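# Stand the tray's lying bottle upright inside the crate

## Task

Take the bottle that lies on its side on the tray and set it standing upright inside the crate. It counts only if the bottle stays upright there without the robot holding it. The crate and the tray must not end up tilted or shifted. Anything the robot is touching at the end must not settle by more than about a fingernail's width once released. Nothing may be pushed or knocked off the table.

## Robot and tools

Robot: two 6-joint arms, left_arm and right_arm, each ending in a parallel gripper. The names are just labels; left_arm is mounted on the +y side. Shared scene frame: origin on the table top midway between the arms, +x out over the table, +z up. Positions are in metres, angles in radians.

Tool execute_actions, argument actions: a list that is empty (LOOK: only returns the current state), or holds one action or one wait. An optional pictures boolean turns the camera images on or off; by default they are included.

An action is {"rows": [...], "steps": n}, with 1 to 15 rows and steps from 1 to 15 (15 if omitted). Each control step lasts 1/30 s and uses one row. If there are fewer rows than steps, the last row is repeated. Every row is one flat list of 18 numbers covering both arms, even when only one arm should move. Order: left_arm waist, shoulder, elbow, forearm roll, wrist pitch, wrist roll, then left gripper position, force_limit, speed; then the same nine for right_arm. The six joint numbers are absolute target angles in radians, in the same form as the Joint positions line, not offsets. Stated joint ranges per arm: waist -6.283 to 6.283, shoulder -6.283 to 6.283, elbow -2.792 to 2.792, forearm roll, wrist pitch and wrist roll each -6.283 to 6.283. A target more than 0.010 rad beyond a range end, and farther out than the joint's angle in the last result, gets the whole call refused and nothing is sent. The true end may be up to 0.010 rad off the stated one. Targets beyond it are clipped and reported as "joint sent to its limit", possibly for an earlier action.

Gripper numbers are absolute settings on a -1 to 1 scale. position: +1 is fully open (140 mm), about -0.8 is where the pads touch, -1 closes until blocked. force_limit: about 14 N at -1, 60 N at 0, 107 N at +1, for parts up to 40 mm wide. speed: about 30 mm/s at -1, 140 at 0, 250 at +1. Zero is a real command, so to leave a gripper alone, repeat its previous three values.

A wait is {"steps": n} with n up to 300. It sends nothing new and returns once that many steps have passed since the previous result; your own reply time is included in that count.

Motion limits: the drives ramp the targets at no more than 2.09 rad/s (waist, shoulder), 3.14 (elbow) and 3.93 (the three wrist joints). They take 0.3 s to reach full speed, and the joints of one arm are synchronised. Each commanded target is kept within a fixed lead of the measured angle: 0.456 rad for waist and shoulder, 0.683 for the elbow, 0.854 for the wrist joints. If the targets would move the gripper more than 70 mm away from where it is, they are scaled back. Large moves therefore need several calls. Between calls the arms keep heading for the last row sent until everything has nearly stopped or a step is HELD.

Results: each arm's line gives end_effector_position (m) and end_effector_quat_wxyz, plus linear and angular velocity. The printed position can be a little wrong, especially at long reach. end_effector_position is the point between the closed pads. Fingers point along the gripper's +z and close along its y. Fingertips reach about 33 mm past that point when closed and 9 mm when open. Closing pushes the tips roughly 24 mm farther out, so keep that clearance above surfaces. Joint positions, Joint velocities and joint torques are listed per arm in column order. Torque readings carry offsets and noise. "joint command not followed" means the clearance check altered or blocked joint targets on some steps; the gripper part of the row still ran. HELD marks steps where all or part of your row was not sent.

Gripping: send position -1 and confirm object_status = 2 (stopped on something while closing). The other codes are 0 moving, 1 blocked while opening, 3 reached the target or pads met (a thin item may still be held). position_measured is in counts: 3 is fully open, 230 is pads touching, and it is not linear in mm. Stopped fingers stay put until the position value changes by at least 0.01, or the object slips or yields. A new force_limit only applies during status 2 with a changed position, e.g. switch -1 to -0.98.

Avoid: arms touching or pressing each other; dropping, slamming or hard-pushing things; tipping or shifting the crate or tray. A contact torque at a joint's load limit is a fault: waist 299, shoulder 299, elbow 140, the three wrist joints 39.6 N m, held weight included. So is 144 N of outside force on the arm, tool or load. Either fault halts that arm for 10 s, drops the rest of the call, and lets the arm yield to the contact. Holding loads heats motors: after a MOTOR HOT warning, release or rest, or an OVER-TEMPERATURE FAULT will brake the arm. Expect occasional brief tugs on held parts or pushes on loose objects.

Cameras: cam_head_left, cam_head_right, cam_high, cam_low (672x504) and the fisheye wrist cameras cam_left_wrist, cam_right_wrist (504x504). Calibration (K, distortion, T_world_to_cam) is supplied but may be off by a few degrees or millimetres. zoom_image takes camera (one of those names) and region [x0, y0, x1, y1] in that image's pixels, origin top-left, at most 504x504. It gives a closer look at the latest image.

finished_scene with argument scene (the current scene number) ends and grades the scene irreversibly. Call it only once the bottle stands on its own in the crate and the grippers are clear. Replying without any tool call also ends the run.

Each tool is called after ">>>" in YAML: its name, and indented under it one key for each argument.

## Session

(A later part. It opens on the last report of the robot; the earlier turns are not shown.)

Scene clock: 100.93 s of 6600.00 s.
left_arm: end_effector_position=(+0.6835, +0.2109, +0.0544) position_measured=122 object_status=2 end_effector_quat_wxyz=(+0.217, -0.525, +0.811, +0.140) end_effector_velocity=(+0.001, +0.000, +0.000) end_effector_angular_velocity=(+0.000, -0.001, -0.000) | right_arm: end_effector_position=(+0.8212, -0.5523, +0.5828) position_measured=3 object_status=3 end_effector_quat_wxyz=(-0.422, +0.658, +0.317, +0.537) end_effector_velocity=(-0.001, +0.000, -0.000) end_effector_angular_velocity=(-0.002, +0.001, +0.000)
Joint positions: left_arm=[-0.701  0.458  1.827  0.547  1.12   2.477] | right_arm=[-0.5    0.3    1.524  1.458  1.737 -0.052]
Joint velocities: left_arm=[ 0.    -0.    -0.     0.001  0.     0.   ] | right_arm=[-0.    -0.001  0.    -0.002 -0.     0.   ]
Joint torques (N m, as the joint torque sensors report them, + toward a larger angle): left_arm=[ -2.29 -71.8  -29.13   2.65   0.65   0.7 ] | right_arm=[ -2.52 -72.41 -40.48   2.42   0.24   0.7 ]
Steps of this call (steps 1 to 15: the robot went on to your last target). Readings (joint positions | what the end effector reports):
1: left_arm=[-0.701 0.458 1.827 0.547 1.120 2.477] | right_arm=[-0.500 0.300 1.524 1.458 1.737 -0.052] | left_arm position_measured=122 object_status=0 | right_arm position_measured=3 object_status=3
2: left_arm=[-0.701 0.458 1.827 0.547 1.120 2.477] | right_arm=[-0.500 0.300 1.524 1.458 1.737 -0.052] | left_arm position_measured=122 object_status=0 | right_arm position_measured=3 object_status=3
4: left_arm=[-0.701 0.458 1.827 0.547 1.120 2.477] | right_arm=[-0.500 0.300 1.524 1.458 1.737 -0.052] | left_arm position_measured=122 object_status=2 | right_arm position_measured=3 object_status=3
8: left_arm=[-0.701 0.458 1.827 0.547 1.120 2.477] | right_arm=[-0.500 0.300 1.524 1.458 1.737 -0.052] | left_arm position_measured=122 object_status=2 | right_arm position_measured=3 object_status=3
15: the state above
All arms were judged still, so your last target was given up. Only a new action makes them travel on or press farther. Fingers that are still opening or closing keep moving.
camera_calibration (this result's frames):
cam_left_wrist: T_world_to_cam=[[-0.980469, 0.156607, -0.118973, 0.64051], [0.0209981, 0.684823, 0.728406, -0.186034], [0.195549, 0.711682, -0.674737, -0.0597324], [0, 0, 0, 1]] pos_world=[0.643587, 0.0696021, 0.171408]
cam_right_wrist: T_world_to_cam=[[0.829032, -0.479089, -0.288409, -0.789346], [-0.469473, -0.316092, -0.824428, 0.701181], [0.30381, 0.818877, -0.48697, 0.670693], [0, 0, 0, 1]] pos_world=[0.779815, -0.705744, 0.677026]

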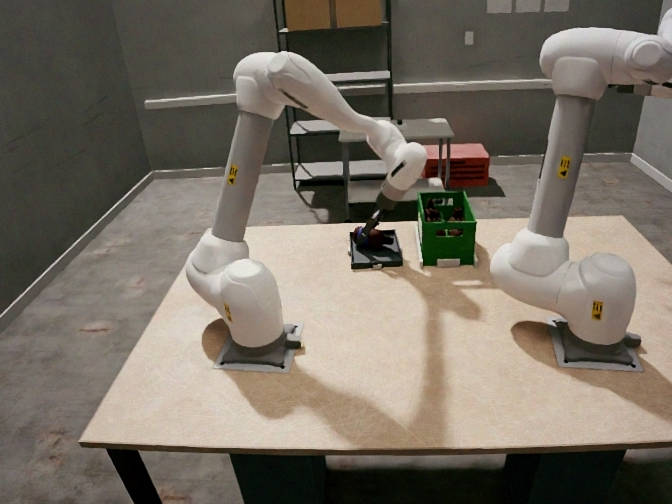

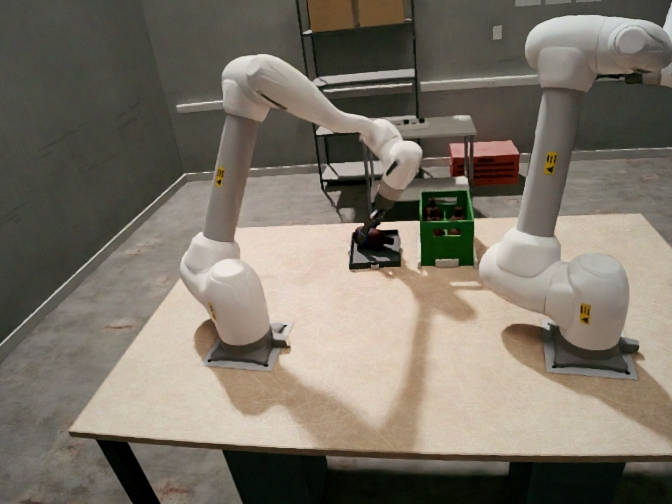

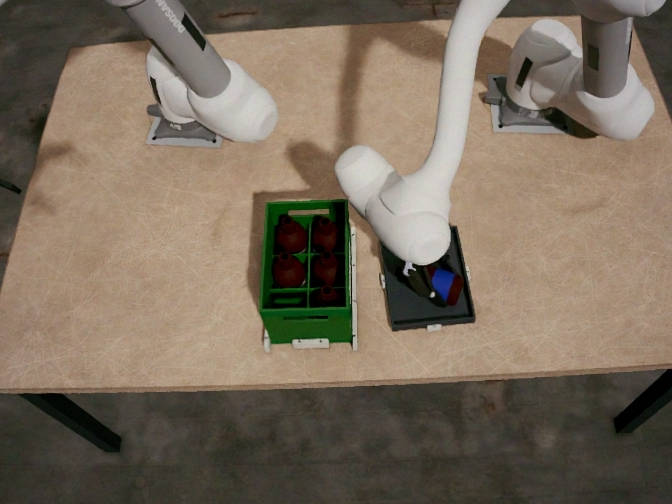

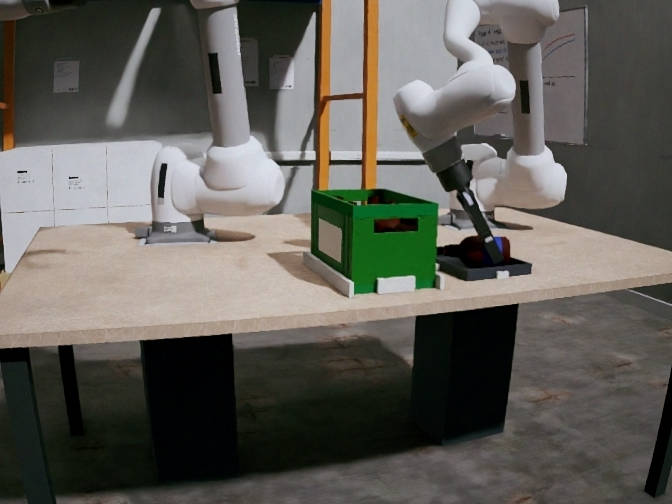

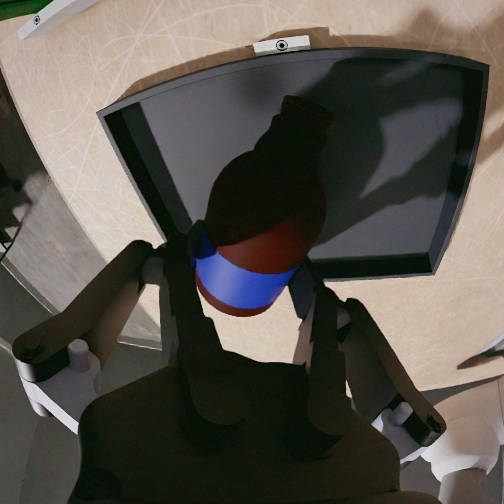

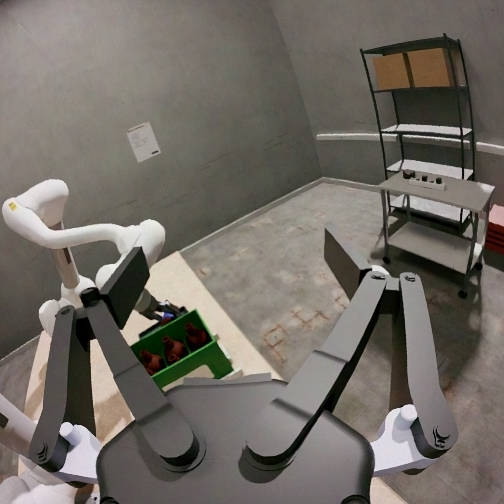

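>>> execute_actions:
  actions:
    - {"rows":[[-0.72,0.36,1.72,0.4958,1.3047,2.5,-1,0,-0.5,-0.5,0.3,1.524,1.458,1.737,-0.052,1,0,0]]}
  pictures: false

>>> execute_actions:
  actions:
    - {"rows":[[-0.6,0.25,1.9,-1.3816,1.0502,3.998,-1,0,-0.5,-0.5,0.3,1.524,1.458,1.737,-0.052,1,0,0]]}
  pictures: false

>>> execute_actions:
  actions:
    - {"steps":45}
  pictures: false

>>> execute_actions:
  actions:
    - {"rows":[[-0.5248,0.3133,2.2124,-1.3816,1.0502,3.998,-1,0,-0.5,-0.5,0.3,1.524,1.458,1.737,-0.052,1,0,0]]}
  pictures: false

>>> execute_actions:
  actions:
    - {"steps":20}

Scene clock: 117.57 s of 6600.00 s.
left_arm: end_effector_position=(+0.6798, +0.1932, +0.1709) position_measured=122 object_status=2 end_effector_quat_wxyz=(+0.219, -0.555, +0.792, +0.132) end_effector_velocity=(+0.000, -0.001, +0.005) end_effector_angular_velocity=(-0.000, -0.002, +0.000) | right_arm: end_effector_position=(+0.8212, -0.5523, +0.5828) position_measured=3 object_status=3 end_effector_quat_wxyz=(-0.422, +0.658, +0.317, +0.537) end_effector_velocity=(+0.000, +0.000, +0.001) end_effector_angular_velocity=(+0.000, -0.001, -0.000)
Joint positions: left_arm=[-0.72   0.36   1.72   0.496  1.304  2.5  ] | right_arm=[-0.5    0.3    1.524  1.458  1.737 -0.052]
Joint velocities: left_arm=[-0.001 -0.004 -0.005 -0.     0.007  0.002] | right_arm=[ 0.    -0.    -0.001  0.001  0.     0.   ]
Joint torques (N m, as the joint torque sensors report them, + toward a larger angle): left_arm=[ -5.09 -75.06 -37.96   4.59   1.06   0.39] | right_arm=[ -3.73 -72.59 -40.72   2.46   0.4    0.75]
Steps of this call (steps 1 to 90: nothing new was sent; then 13.13 s passed at rest; steps 91 to 105: all 15 steps of this action). Readings (joint positions | what the end effector reports):
91: left_arm=[-0.701 0.458 1.827 0.547 1.120 2.477] | right_arm=[-0.500 0.300 1.524 1.458 1.737 -0.052] | left_arm position_measured=122 object_status=2 | right_arm position_measured=3 object_status=3
92: left_arm=[-0.702 0.455 1.823 0.545 1.126 2.477] | right_arm=[-0.500 0.300 1.524 1.458 1.737 -0.052] | left_arm position_measured=122 object_status=2 | right_arm position_measured=3 object_status=3
94: left_arm=[-0.707 0.428 1.794 0.531 1.177 2.484] | right_arm=[-0.500 0.300 1.524 1.458 1.737 -0.052] | left_arm position_measured=122 object_status=2 | right_arm position_measured=3 object_status=3
98: left_arm=[-0.717 0.376 1.737 0.504 1.274 2.496] | right_arm=[-0.500 0.300 1.524 1.458 1.737 -0.052] | left_arm position_measured=122 object_status=2 | right_arm position_measured=3 object_status=3
105: the state above

Scene clock: 118.07 s of 6600.00 s.
left_arm: end_effector_position=(+0.5467, +0.1076, +0.1268) position_measured=122 object_status=2 end_effector_quat_wxyz=(-0.087, -0.437, +0.894, +0.035) end_effector_velocity=(-0.254, -0.307, +0.041) end_effector_angular_velocity=(-1.376, +0.728, -0.572) | right_arm: end_effector_position=(+0.8212, -0.5523, +0.5828) position_measured=3 object_status=3 end_effector_quat_wxyz=(-0.422, +0.658, +0.317, +0.537) end_effector_velocity=(+0.000, -0.000, +0.000) end_effector_angular_velocity=(-0.002, -0.000, +0.000)
Joint positions: left_arm=[-0.651  0.297  1.824 -0.147  1.158  3.143] | right_arm=[-0.5    0.3    1.524  1.458  1.737 -0.052]
Joint velocities: left_arm=[ 0.107 -0.1    0.16  -1.555 -0.227  1.547] | right_arm=[ 0.     0.    -0.001 -0.001 -0.    -0.   ]
Joint torques (N m, as the joint torque sensors report them, + toward a larger angle): left_arm=[ -5.71 -68.48 -39.33   2.94   0.49   0.75] | right_arm=[ -3.34 -72.15 -40.93   2.45   0.22   0.68]
Steps of this call (steps 1 to 15: all 15 steps of this action). Readings (joint positions | what the end effector reports):
1: left_arm=[-0.720 0.360 1.720 0.496 1.304 2.500] | right_arm=[-0.500 0.300 1.524 1.458 1.737 -0.052] | left_arm position_measured=122 object_status=2 | right_arm position_measured=3 object_status=3
2: left_arm=[-0.719 0.359 1.721 0.489 1.302 2.507] | right_arm=[-0.500 0.300 1.524 1.458 1.737 -0.052] | left_arm position_measured=122 object_status=2 | right_arm position_measured=3 object_status=3
4: left_arm=[-0.711 0.352 1.734 0.433 1.285 2.563] | right_arm=[-0.500 0.300 1.524 1.458 1.737 -0.052] | left_arm position_measured=122 object_status=2 | right_arm position_measured=3 object_status=3
8: left_arm=[-0.684 0.327 1.775 0.220 1.227 2.776] | right_arm=[-0.500 0.300 1.524 1.458 1.737 -0.052] | left_arm position_measured=122 object_status=2 | right_arm position_measured=3 object_status=3
15: the state above

Scene clock: 119.57 s of 6600.00 s.
left_arm: end_effector_position=(+0.5079, -0.1272, +0.3113) position_measured=122 object_status=2 end_effector_quat_wxyz=(-0.366, -0.347, +0.764, -0.402) end_effector_velocity=(-0.000, -0.000, +0.001) end_effector_angular_velocity=(-0.001, -0.000, -0.001) | right_arm: end_effector_position=(+0.8212, -0.5523, +0.5828) position_measured=3 object_status=3 end_effector_quat_wxyz=(-0.422, +0.658, +0.317, +0.537) end_effector_velocity=(-0.000, +0.000, -0.000) end_effector_angular_velocity=(+0.000, +0.001, +0.000)
Joint positions: left_arm=[-0.6    0.25   1.9   -1.382  1.05   3.998] | right_arm=[-0.5    0.3    1.524  1.458  1.737 -0.052]
Joint velocities: left_arm=[ 0.     0.    -0.001 -0.     0.001  0.001] | right_arm=[-0.    -0.001  0.001 -0.     0.     0.   ]
Joint torques (N m, as the joint torque sensors report them, + toward a larger angle): left_arm=[ -3.03 -61.74 -35.49  -1.87   1.42   0.37] | right_arm=[ -3.09 -71.5  -40.77   2.38   0.28   0.75]
Steps of this call (steps 1 to 45: the robot went on to your last target). Readings (joint positions | what the end effector reports):
1: left_arm=[-0.647 0.293 1.829 -0.200 1.150 3.196] | right_arm=[-0.500 0.300 1.524 1.458 1.737 -0.052] | left_arm position_measured=122 object_status=2 | right_arm position_measured=3 object_status=3
2: left_arm=[-0.644 0.290 1.834 -0.253 1.143 3.248] | right_arm=[-0.500 0.300 1.524 1.458 1.737 -0.052] | left_arm position_measured=122 object_status=2 | right_arm position_measured=3 object_status=3
4: left_arm=[-0.638 0.285 1.843 -0.357 1.131 3.347] | right_arm=[-0.500 0.300 1.524 1.458 1.737 -0.052] | left_arm position_measured=122 object_status=2 | right_arm position_measured=3 object_status=3
8: left_arm=[-0.629 0.276 1.857 -0.563 1.112 3.505] | right_arm=[-0.500 0.300 1.524 1.458 1.737 -0.052] | left_arm position_measured=122 object_status=2 | right_arm position_measured=3 object_status=3
45: the state above
All arms were judged still, so your last target was given up. Only a new action makes them travel on or press farther. Fingers that are still opening or closing keep moving.

Scene clock: 120.07 s of 6600.00 s.
left_arm: end_effector_position=(+0.4363, -0.0197, +0.1416) position_measured=122 object_status=2 end_effector_quat_wxyz=(-0.412, -0.454, +0.735, -0.290) end_effector_velocity=(-0.220, +0.268, -0.349) end_effector_angular_velocity=(+0.476, +0.583, +0.143) | right_arm: end_effector_position=(+0.8212, -0.5523, +0.5828) position_measured=3 object_status=3 end_effector_quat_wxyz=(-0.422, +0.658, +0.317, +0.537) end_effector_velocity=(-0.000, +0.000, -0.000) end_effector_angular_velocity=(-0.000, +0.001, +0.000)
Joint positions: left_arm=[-0.535  0.304  2.169 -1.382  1.05   3.998] | right_arm=[-0.5    0.3    1.524  1.458  1.737 -0.052]
Joint velocities: left_arm=[ 0.142  0.144  0.613  0.034 -0.043 -0.002] | right_arm=[ 0.    -0.     0.    -0.001 -0.     0.   ]
Joint torques (N m, as the joint torque sensors report them, + toward a larger angle): left_arm=[  3.17 -32.45 -14.34  -0.39  -1.68  -0.37] | right_arm=[ -3.26 -72.01 -40.93   2.52   0.35   0.82]
Steps of this call (steps 1 to 15: all 15 steps of this action). Readings (joint positions | what the end effector reports):
1: left_arm=[-0.600 0.250 1.900 -1.382 1.050 3.998] | right_arm=[-0.500 0.300 1.524 1.458 1.737 -0.052] | left_arm position_measured=122 object_status=2 | right_arm position_measured=3 object_status=3
2: left_arm=[-0.599 0.251 1.905 -1.382 1.050 3.998] | right_arm=[-0.500 0.300 1.524 1.458 1.737 -0.052] | left_arm position_measured=122 object_status=2 | right_arm position_measured=3 object_status=3
4: left_arm=[-0.589 0.259 1.945 -1.382 1.050 3.998] | right_arm=[-0.500 0.300 1.524 1.458 1.737 -0.052] | left_arm position_measured=122 object_status=2 | right_arm position_measured=3 object_status=3
8: left_arm=[-0.569 0.276 2.027 -1.382 1.050 3.998] | right_arm=[-0.500 0.300 1.524 1.458 1.737 -0.052] | left_arm position_measured=122 object_status=2 | right_arm position_measured=3 object_status=3
15: the state above

Scene clock: 120.73 s of 6600.00 s.
left_arm: end_effector_position=(+0.4200, -0.0011, +0.1197) position_measured=122 object_status=2 end_effector_quat_wxyz=(-0.420, -0.470, +0.727, -0.271) end_effector_velocity=(+0.000, -0.000, +0.001) end_effector_angular_velocity=(-0.001, +0.002, +0.003) | right_arm: end_effector_position=(+0.8212, -0.5523, +0.5828) position_measured=3 object_status=3 end_effector_quat_wxyz=(-0.422, +0.658, +0.317, +0.537) end_effector_velocity=(-0.000, +0.000, -0.001) end_effector_angular_velocity=(+0.001, +0.001, -0.000)
Joint positions: left_arm=[-0.525  0.313  2.212 -1.382  1.05   3.998] | right_arm=[-0.5    0.3    1.524  1.458  1.737 -0.052]
Joint velocities: left_arm=[ 0.    -0.001  0.001 -0.002  0.    -0.002] | right_arm=[ 0.     0.     0.002  0.    -0.    -0.   ]
Joint torques (N m, as the joint torque sensors report them, + toward a larger angle): left_arm=[ -4.51 -55.08 -22.56  -1.68   2.64   0.63] | right_arm=[ -3.37 -71.91 -40.87   2.41   0.31   0.74]
Steps of this call (steps 1 to 20: the robot went on to your last target). Readings (joint positions | what the end effector reports):
1: left_arm=[-0.531 0.308 2.187 -1.381 1.050 3.998] | right_arm=[-0.500 0.300 1.524 1.458 1.737 -0.052] | left_arm position_measured=122 object_status=2 | right_arm position_measured=3 object_status=3
2: left_arm=[-0.528 0.311 2.200 -1.381 1.050 3.998] | right_arm=[-0.500 0.300 1.524 1.458 1.737 -0.052] | left_arm position_measured=122 object_status=2 | right_arm position_measured=3 object_status=3
4: left_arm=[-0.525 0.313 2.209 -1.381 1.050 3.998] | right_arm=[-0.500 0.300 1.524 1.458 1.737 -0.052] | left_arm position_measured=122 object_status=2 | right_arm position_measured=3 object_status=3
8: left_arm=[-0.525 0.313 2.212 -1.381 1.050 3.998] | right_arm=[-0.500 0.300 1.524 1.458 1.737 -0.052] | left_arm position_measured=122 object_status=2 | right_arm position_measured=3 object_status=3
20: the state above
camera_calibration (this result's frames):
cam_left_wrist: T_world_to_cam=[[-0.922766, 0.285224, 0.259134, 0.353765], [0.0610307, 0.772124, -0.632534, 0.063295], [-0.380498, -0.567866, -0.729897, 0.43389], [0, 0, 0, 1]] pos_world=[0.487673, 0.0966174, 0.265059]
cam_right_wrist: T_world_to_cam=[[0.829032, -0.479089, -0.288409, -0.789345], [-0.469473, -0.316092, -0.824427, 0.701181], [0.30381, 0.818877, -0.48697, 0.670693], [0, 0, 0, 1]] pos_world=[0.779815, -0.705744, 0.677026]

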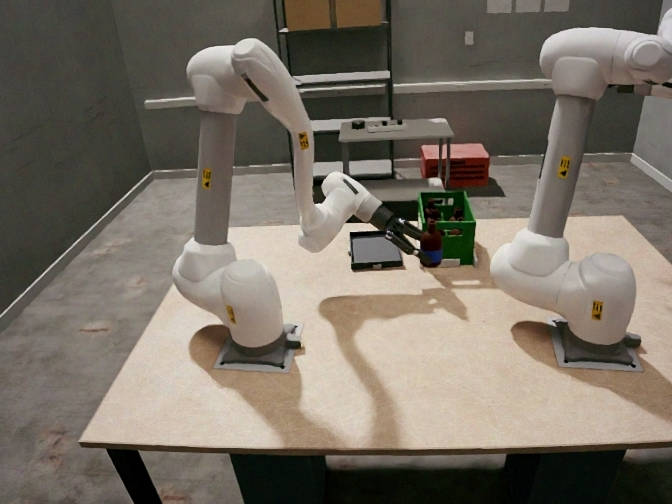

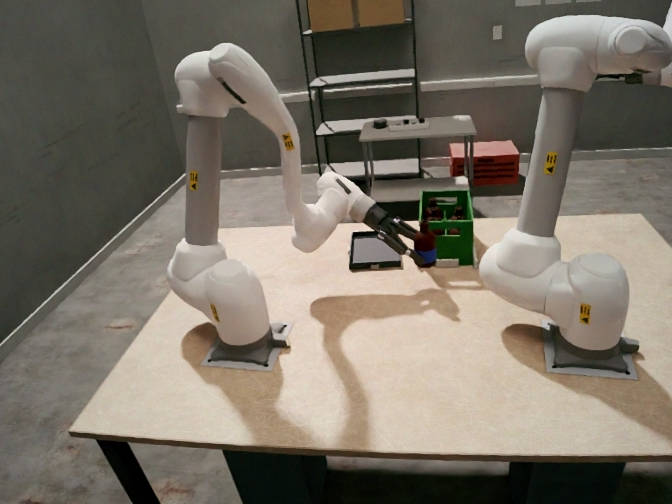

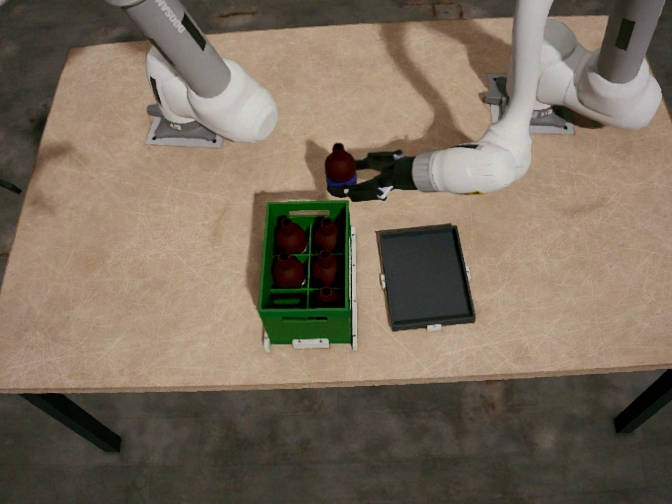

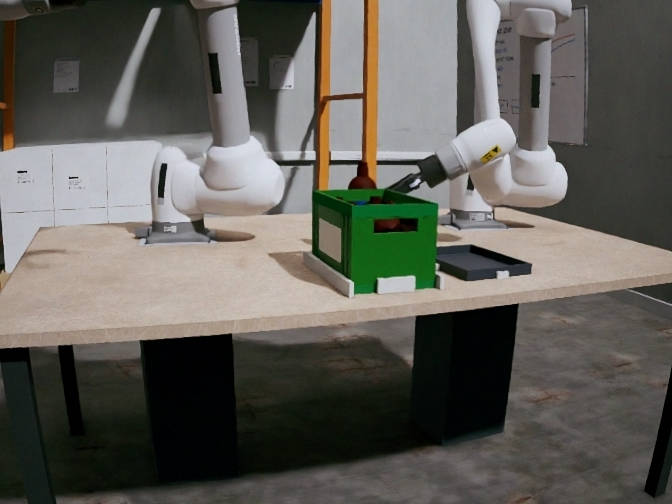

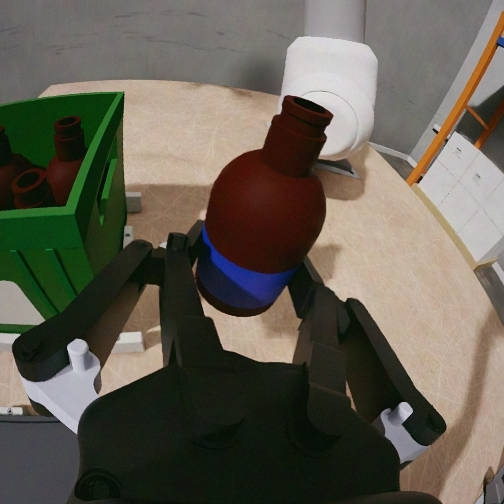

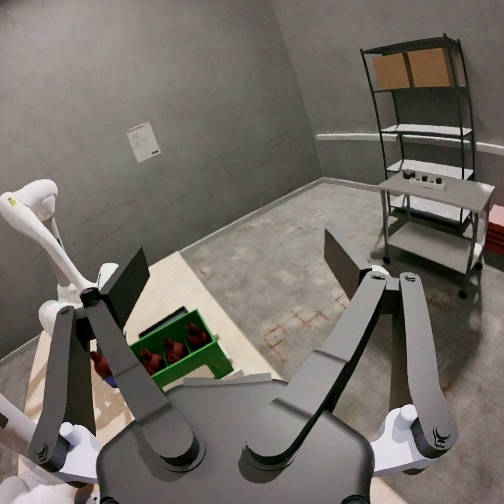

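>>> execute_actions:
  actions:
    - {"rows":[[-0.5248,0.3133,2.2124,-1.3816,1.0502,3.998,-1,0,-0.5,0.985,0.011,1.8138,0,1.3168,-1.879,0,0,0]]}
  pictures: false

>>> execute_actions:
  actions:
    - {"steps":90}

Scene clock: 141.73 s of 6600.00 s.
left_arm: end_effector_position=(+0.4200, -0.0011, +0.1197) position_measured=122 object_status=2 end_effector_quat_wxyz=(-0.420, -0.470, +0.727, -0.271) end_effector_velocity=(+0.000, +0.000, +0.000) end_effector_angular_velocity=(-0.001, -0.001, +0.000) | right_arm: end_effector_position=(+0.7658, -0.4000, +0.4580) position_measured=104 object_status=0 end_effector_quat_wxyz=(-0.265, +0.640, +0.581, +0.428) end_effector_velocity=(-0.197, +0.271, -0.295) end_effector_angular_velocity=(-1.318, -0.588, +1.071)
Joint positions: left_arm=[-0.525  0.313  2.212 -1.382  1.05   3.998] | right_arm=[-0.276  0.182  1.643  1.038  1.565 -0.472]
Joint velocities: left_arm=[ 0.    -0.    -0.    -0.     0.     0.001] | right_arm=[ 0.564 -0.23   0.232 -1.053 -0.332 -1.054]
Joint torques (N m, as the joint torque sensors report them, + toward a larger angle): left_arm=[ -3.08 -54.56 -22.92  -1.33   2.28   0.66] | right_arm=[  1.24 -61.16 -39.03   3.86   0.32   0.86]
Steps of this call (steps 1 to 15: the robot went on to your last target; steps 16 to 90: nothing new was sent; then 17.50 s passed at rest; steps 91 to 105: all 15 steps of this action). Readings (joint positions | what the end effector reports):
91: left_arm=[-0.525 0.313 2.212 -1.382 1.050 3.998] | right_arm=[-0.500 0.300 1.524 1.458 1.737 -0.052] | left_arm position_measured=122 object_status=2 | right_arm position_measured=3 object_status=0
92: left_arm=[-0.525 0.313 2.212 -1.382 1.050 3.998] | right_arm=[-0.497 0.298 1.526 1.451 1.734 -0.059] | left_arm position_measured=122 object_status=2 | right_arm position_measured=6 object_status=0
94: left_arm=[-0.525 0.313 2.212 -1.382 1.050 3.998] | right_arm=[-0.468 0.280 1.544 1.397 1.707 -0.113] | left_arm position_measured=122 object_status=2 | right_arm position_measured=21 object_status=0
98: left_arm=[-0.525 0.313 2.212 -1.382 1.050 3.998] | right_arm=[-0.401 0.240 1.584 1.271 1.650 -0.239] | left_arm position_measured=122 object_status=2 | right_arm position_measured=51 object_status=0
105: the state above

Scene clock: 144.73 s of 6600.00 s.
left_arm: end_effector_position=(+0.4200, -0.0011, +0.1197) position_measured=122 object_status=2 end_effector_quat_wxyz=(-0.420, -0.470, +0.727, -0.271) end_effector_velocity=(+0.000, +0.000, -0.000) end_effector_angular_velocity=(+0.000, -0.002, -0.002) | right_arm: end_effector_position=(+0.4154, -0.0114, +0.2995) position_measured=129 object_status=3 end_effector_quat_wxyz=(-0.000, -0.543, +0.840, -0.000) end_effector_velocity=(+0.001, +0.000, +0.001) end_effector_angular_velocity=(+0.001, -0.002, +0.000)
Joint positions: left_arm=[-0.525  0.313  2.212 -1.382  1.05   3.998] | right_arm=[ 0.985  0.011  1.814 -0.     1.317 -1.879]
Joint velocities: left_arm=[ 0.    -0.    -0.     0.001 -0.     0.001] | right_arm=[ 0.    -0.    -0.001 -0.001 -0.     0.   ]
Joint torques (N m, as the joint torque sensors report them, + toward a larger angle): left_arm=[ -4.05 -53.72 -21.47  -1.14   2.48   0.51] | right_arm=[ -3.06 -41.52 -40.07   3.75  -0.29   0.89]
Steps of this call (steps 1 to 60: the robot went on to your last target; steps 61 to 90: nothing new was sent). Readings (joint positions | what the end effector reports):
1: left_arm=[-0.525 0.313 2.212 -1.382 1.050 3.998] | right_arm=[-0.257 0.174 1.650 1.001 1.554 -0.509] | left_arm position_measured=122 object_status=2 | right_arm position_measured=112 object_status=0
2: left_arm=[-0.525 0.313 2.212 -1.382 1.050 3.998] | right_arm=[-0.237 0.166 1.658 0.964 1.543 -0.546] | left_arm position_measured=122 object_status=2 | right_arm position_measured=119 object_status=0
4: left_arm=[-0.525 0.313 2.212 -1.382 1.050 3.998] | right_arm=[-0.196 0.152 1.673 0.887 1.522 -0.623] | left_arm position_measured=122 object_status=2 | right_arm position_measured=129 object_status=0
8: left_arm=[-0.525 0.313 2.212 -1.382 1.050 3.998] | right_arm=[-0.104 0.124 1.701 0.717 1.481 -0.795] | left_arm position_measured=122 object_status=2 | right_arm position_measured=129 object_status=0
90: the state above
All arms were judged still, so your last target was given up. Only a new action makes them travel on or press farther. Fingers that are still opening or closing keep moving.
camera_calibration (this result's frames):
cam_left_wrist: T_world_to_cam=[[-0.922767, 0.285217, 0.259137, 0.353767], [0.0610229, 0.772124, -0.632535, 0.0632977], [-0.380496, -0.567869, -0.729896, 0.43389], [0, 0, 0, 1]] pos_world=[0.487675, 0.0966188, 0.265058]
cam_right_wrist: T_world_to_cam=[[-0.875595, 0.480783, 0.0466981, 0.343149], [0.451142, 0.779382, 0.434781, -0.298954], [0.17264, 0.40176, -0.899324, 0.386314], [0, 0, 0, 1]] pos_world=[0.368636, -0.0871866, 0.461377]

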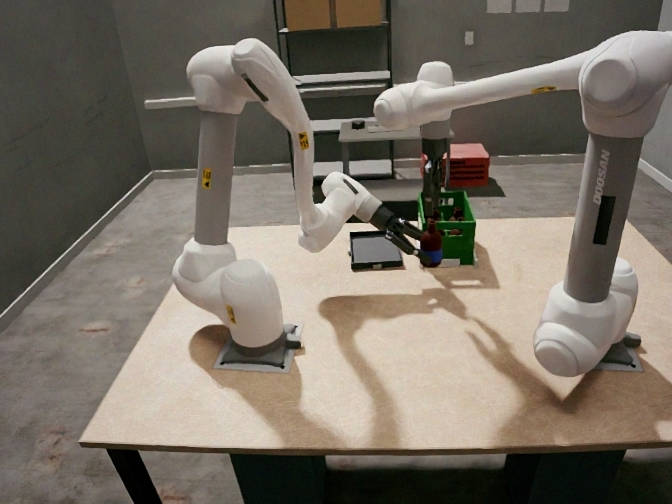

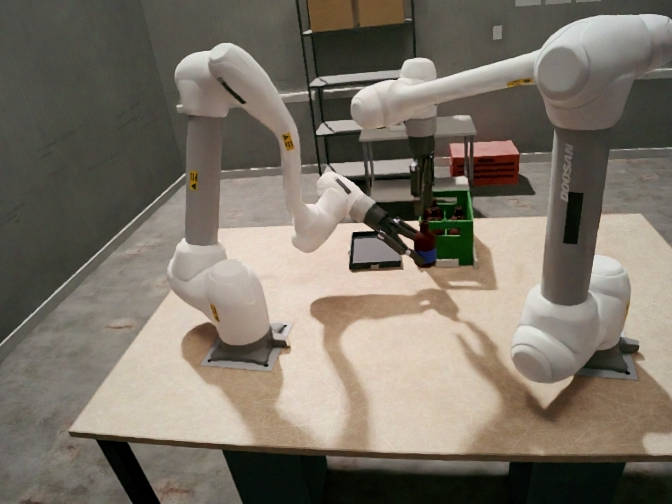

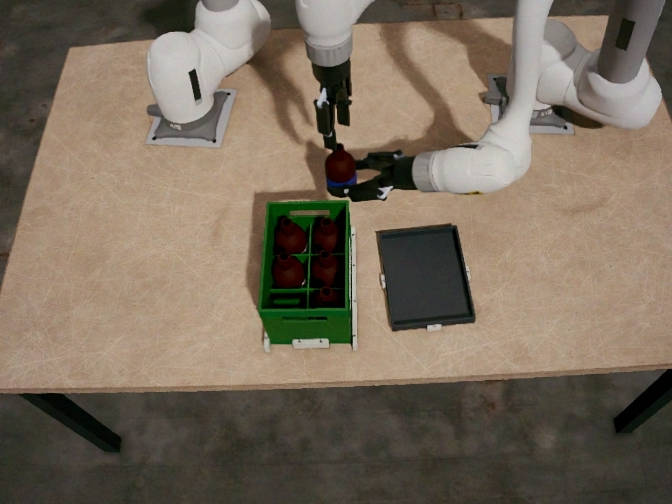

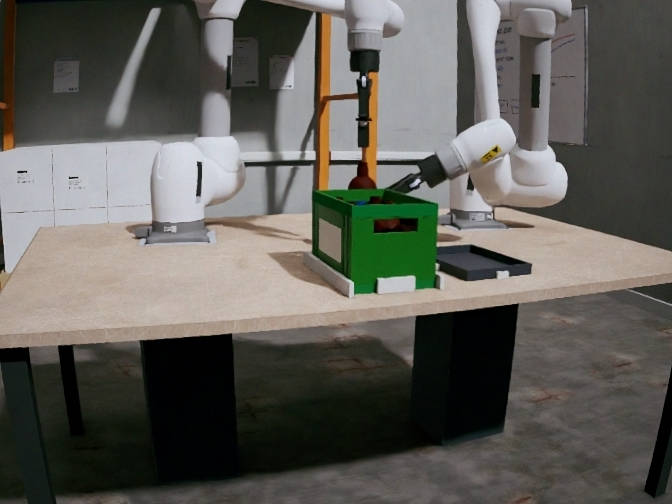

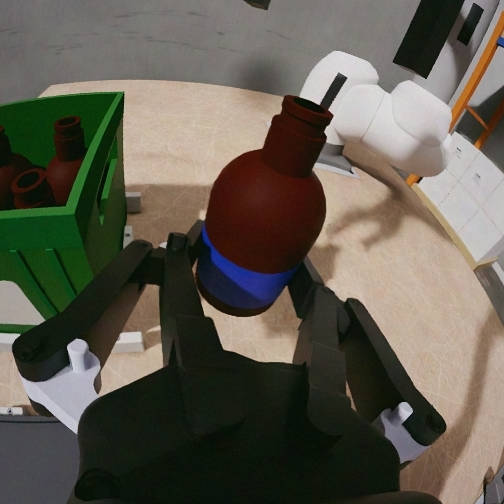

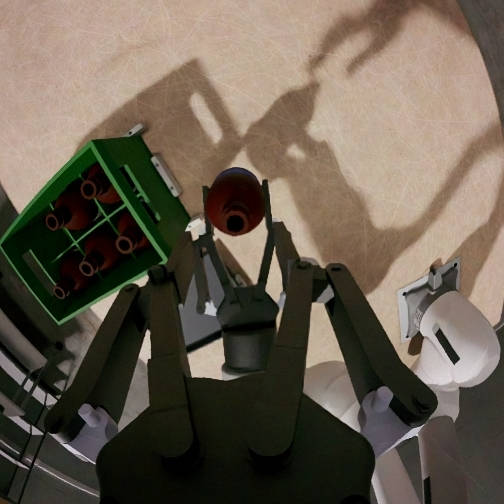

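>>> execute_actions:
  actions:
    - {"rows":[[-0.5248,0.3133,2.2124,-1.3816,1.0502,3.998,-1,0,-0.5,0.985,0.0448,1.9012,0,1.1956,-1.879,0,0,0]]}
  pictures: false

>>> execute_actions:
  actions:
    - {"steps":10}

>>> zoom_image:
  camera: "cam_low"
  region: [300, 100, 460, 220]

>>> zoom_image:
  camera: "cam_head_left"
  region: [360, 160, 500, 280]

Scene clock: 154.33 s of 6600.00 s.
left_arm: end_effector_position=(+0.4200, -0.0011, +0.1197) position_measured=122 object_status=2 end_effector_quat_wxyz=(-0.420, -0.470, +0.727, -0.271) end_effector_velocity=(+0.000, +0.000, -0.000) end_effector_angular_velocity=(+0.000, -0.002, -0.001) | right_arm: end_effector_position=(+0.4154, -0.0114, +0.2346) position_measured=129 object_status=3 end_effector_quat_wxyz=(+0.000, -0.543, +0.840, -0.000) end_effector_velocity=(-0.001, +0.000, -0.001) end_effector_angular_velocity=(+0.000, +0.002, -0.001)
Joint positions: left_arm=[-0.525  0.313  2.212 -1.382  1.05   3.998] | right_arm=[ 0.985  0.045  1.901 -0.     1.196 -1.879]
Joint velocities: left_arm=[ 0.    -0.    -0.     0.001 -0.001  0.001] | right_arm=[-0.     0.001  0.001  0.002 -0.001 -0.   ]
Joint torques (N m, as the joint torque sensors report them, + toward a larger angle): left_arm=[ -3.54 -56.8  -22.41  -1.21   2.53   0.47] | right_arm=[ -2.96 -43.01 -38.51   3.41  -0.03   0.73]
Steps of this call (steps 1 to 90: nothing new was sent; then 6.10 s passed at rest; steps 91 to 105: all 15 steps of this action). Readings (joint positions | what the end effector reports):
91: left_arm=[-0.525 0.313 2.212 -1.382 1.050 3.998] | right_arm=[0.985 0.011 1.814 -0.000 1.317 -1.879] | left_arm position_measured=122 object_status=2 | right_arm position_measured=129 object_status=3
92: left_arm=[-0.525 0.313 2.212 -1.382 1.050 3.998] | right_arm=[0.985 0.012 1.818 -0.000 1.310 -1.879] | left_arm position_measured=122 object_status=2 | right_arm position_measured=129 object_status=3
94: left_arm=[-0.525 0.313 2.212 -1.382 1.050 3.998] | right_arm=[0.985 0.027 1.856 -0.000 1.258 -1.879] | left_arm position_measured=122 object_status=2 | right_arm position_measured=129 object_status=3
98: left_arm=[-0.525 0.313 2.212 -1.382 1.050 3.998] | right_arm=[0.985 0.044 1.899 -0.000 1.198 -1.879] | left_arm position_measured=122 object_status=2 | right_arm position_measured=129 object_status=3
105: the state above

Scene clock: 154.67 s of 6600.00 s.
left_arm: end_effector_position=(+0.4200, -0.0011, +0.1197) position_measured=122 object_status=2 end_effector_quat_wxyz=(-0.420, -0.470, +0.727, -0.271) end_effector_velocity=(+0.000, -0.000, -0.000) end_effector_angular_velocity=(-0.000, -0.001, -0.001) | right_arm: end_effector_position=(+0.4154, -0.0114, +0.2345) position_measured=129 object_status=3 end_effector_quat_wxyz=(-0.000, -0.543, +0.840, -0.000) end_effector_velocity=(+0.000, -0.001, -0.000) end_effector_angular_velocity=(-0.001, -0.001, +0.001)
Joint positions: left_arm=[-0.525  0.313  2.212 -1.382  1.05   3.998] | right_arm=[ 0.985  0.045  1.901 -0.     1.196 -1.879]
Joint velocities: left_arm=[ 0.     0.001 -0.     0.001  0.     0.001] | right_arm=[ 0.    -0.     0.    -0.002  0.    -0.   ]
Joint torques (N m, as the joint torque sensors report them, + toward a larger angle): left_arm=[ -3.48 -57.34 -22.46  -1.35   2.53   0.47] | right_arm=[ -3.25 -44.08 -38.59   3.61  -0.36   0.72]
Steps of this call (steps 1 to 10: the robot went on to your last target). Readings (joint positions | what the end effector reports):
1: left_arm=[-0.525 0.313 2.212 -1.382 1.050 3.998] | right_arm=[0.985 0.045 1.901 -0.000 1.196 -1.879] | left_arm position_measured=122 object_status=2 | right_arm position_measured=129 object_status=3
2: left_arm=[-0.525 0.313 2.212 -1.382 1.050 3.998] | right_arm=[0.985 0.045 1.901 -0.000 1.196 -1.879] | left_arm position_measured=122 object_status=2 | right_arm position_measured=129 object_status=3
4: left_arm=[-0.525 0.313 2.212 -1.382 1.050 3.998] | right_arm=[0.985 0.045 1.901 -0.000 1.196 -1.879] | left_arm position_measured=122 object_status=2 | right_arm position_measured=129 object_status=3
8: left_arm=[-0.525 0.313 2.212 -1.382 1.050 3.998] | right_arm=[0.985 0.045 1.901 -0.000 1.196 -1.879] | left_arm position_measured=122 object_status=2 | right_arm position_measured=129 object_status=3
10: the state above
camera_calibration (this result's frames):
cam_left_wrist: T_world_to_cam=[[-0.922767, 0.285219, 0.259137, 0.353766], [0.0610241, 0.772124, -0.632535, 0.0632976], [-0.380497, -0.567868, -0.729896, 0.43389], [0, 0, 0, 1]] pos_world=[0.487674, 0.0966182, 0.265059]
cam_right_wrist: T_world_to_cam=[[-0.875618, 0.480743, 0.0466937, 0.346168], [0.451103, 0.779402, 0.434786, -0.27069], [0.172627, 0.40177, -0.899323, 0.327893], [0, 0, 0, 1]] pos_world=[0.368616, -0.0871788, 0.396409]

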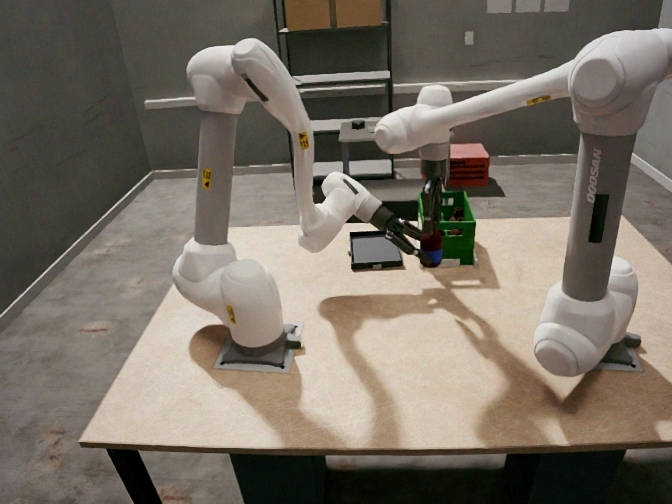

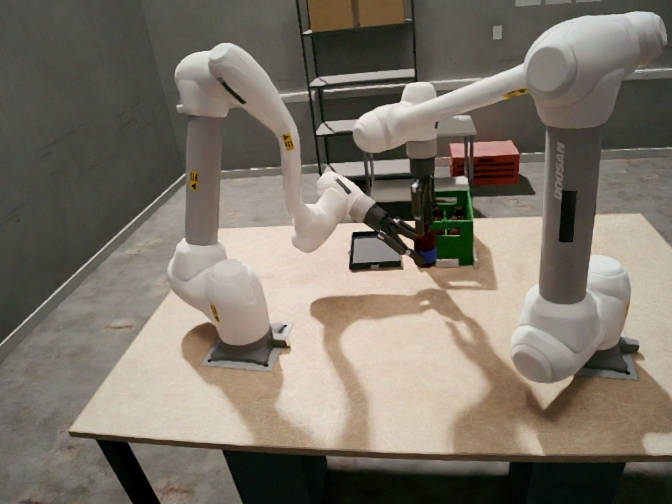

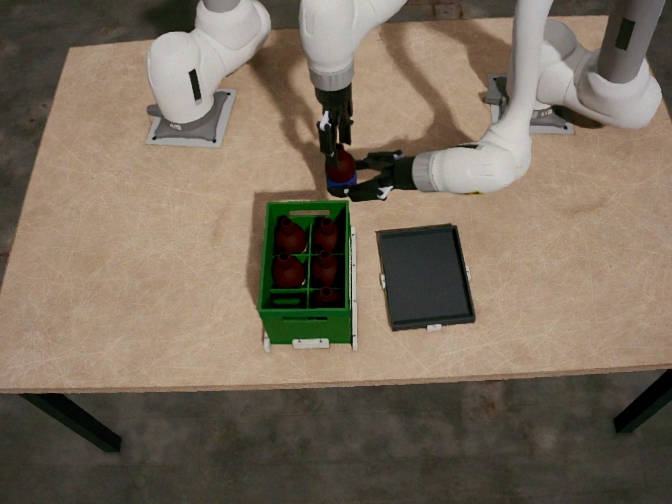

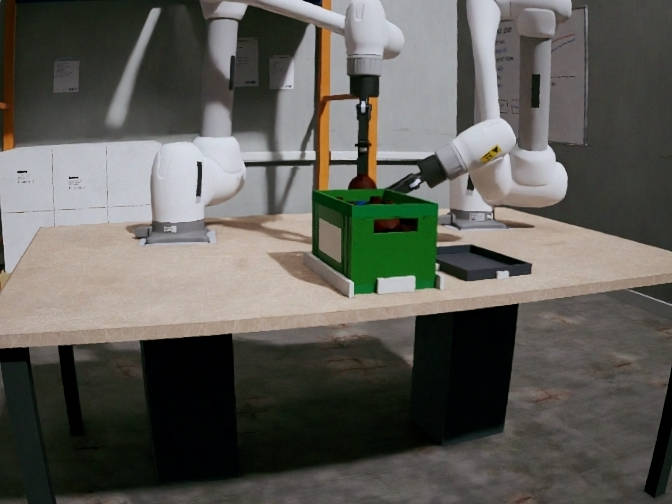

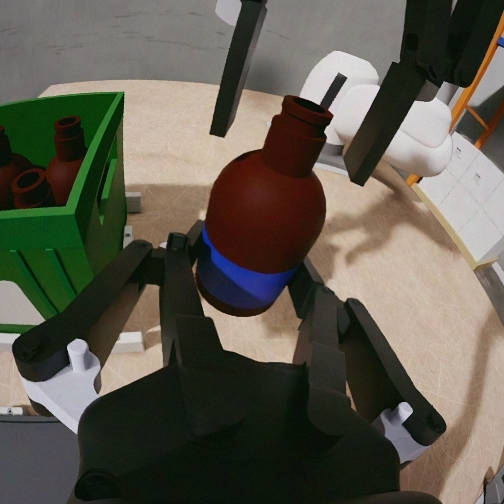

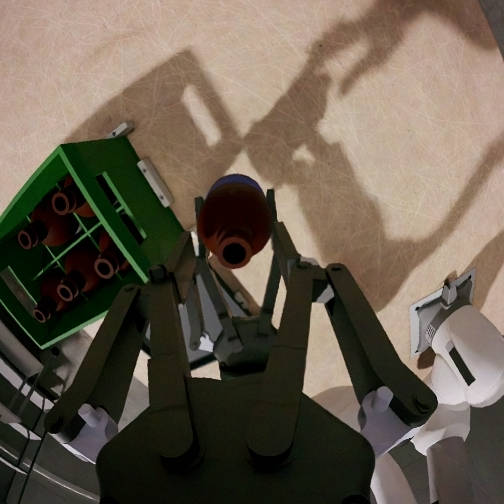

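Region (300, 100, 460, 220) of cam_low's 672x504 image, scaled by 3.150, with more detail than that image has; it fills the top 378 rows of this view, and the rest is white.

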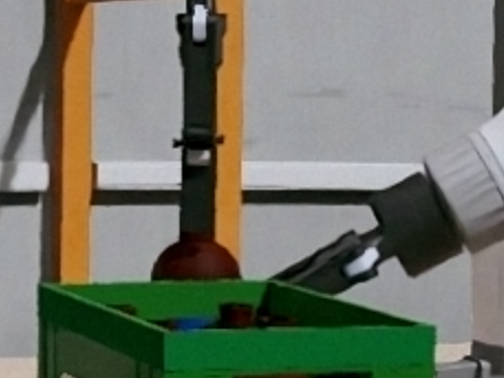

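Region (360, 160, 500, 280) of cam_head_left's 672x504 image, scaled by 3.600, with more detail than that image has; it fills the top 432 rows of this view, and the rest is white.

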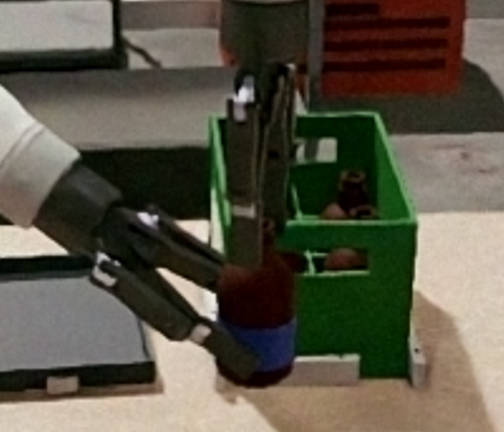

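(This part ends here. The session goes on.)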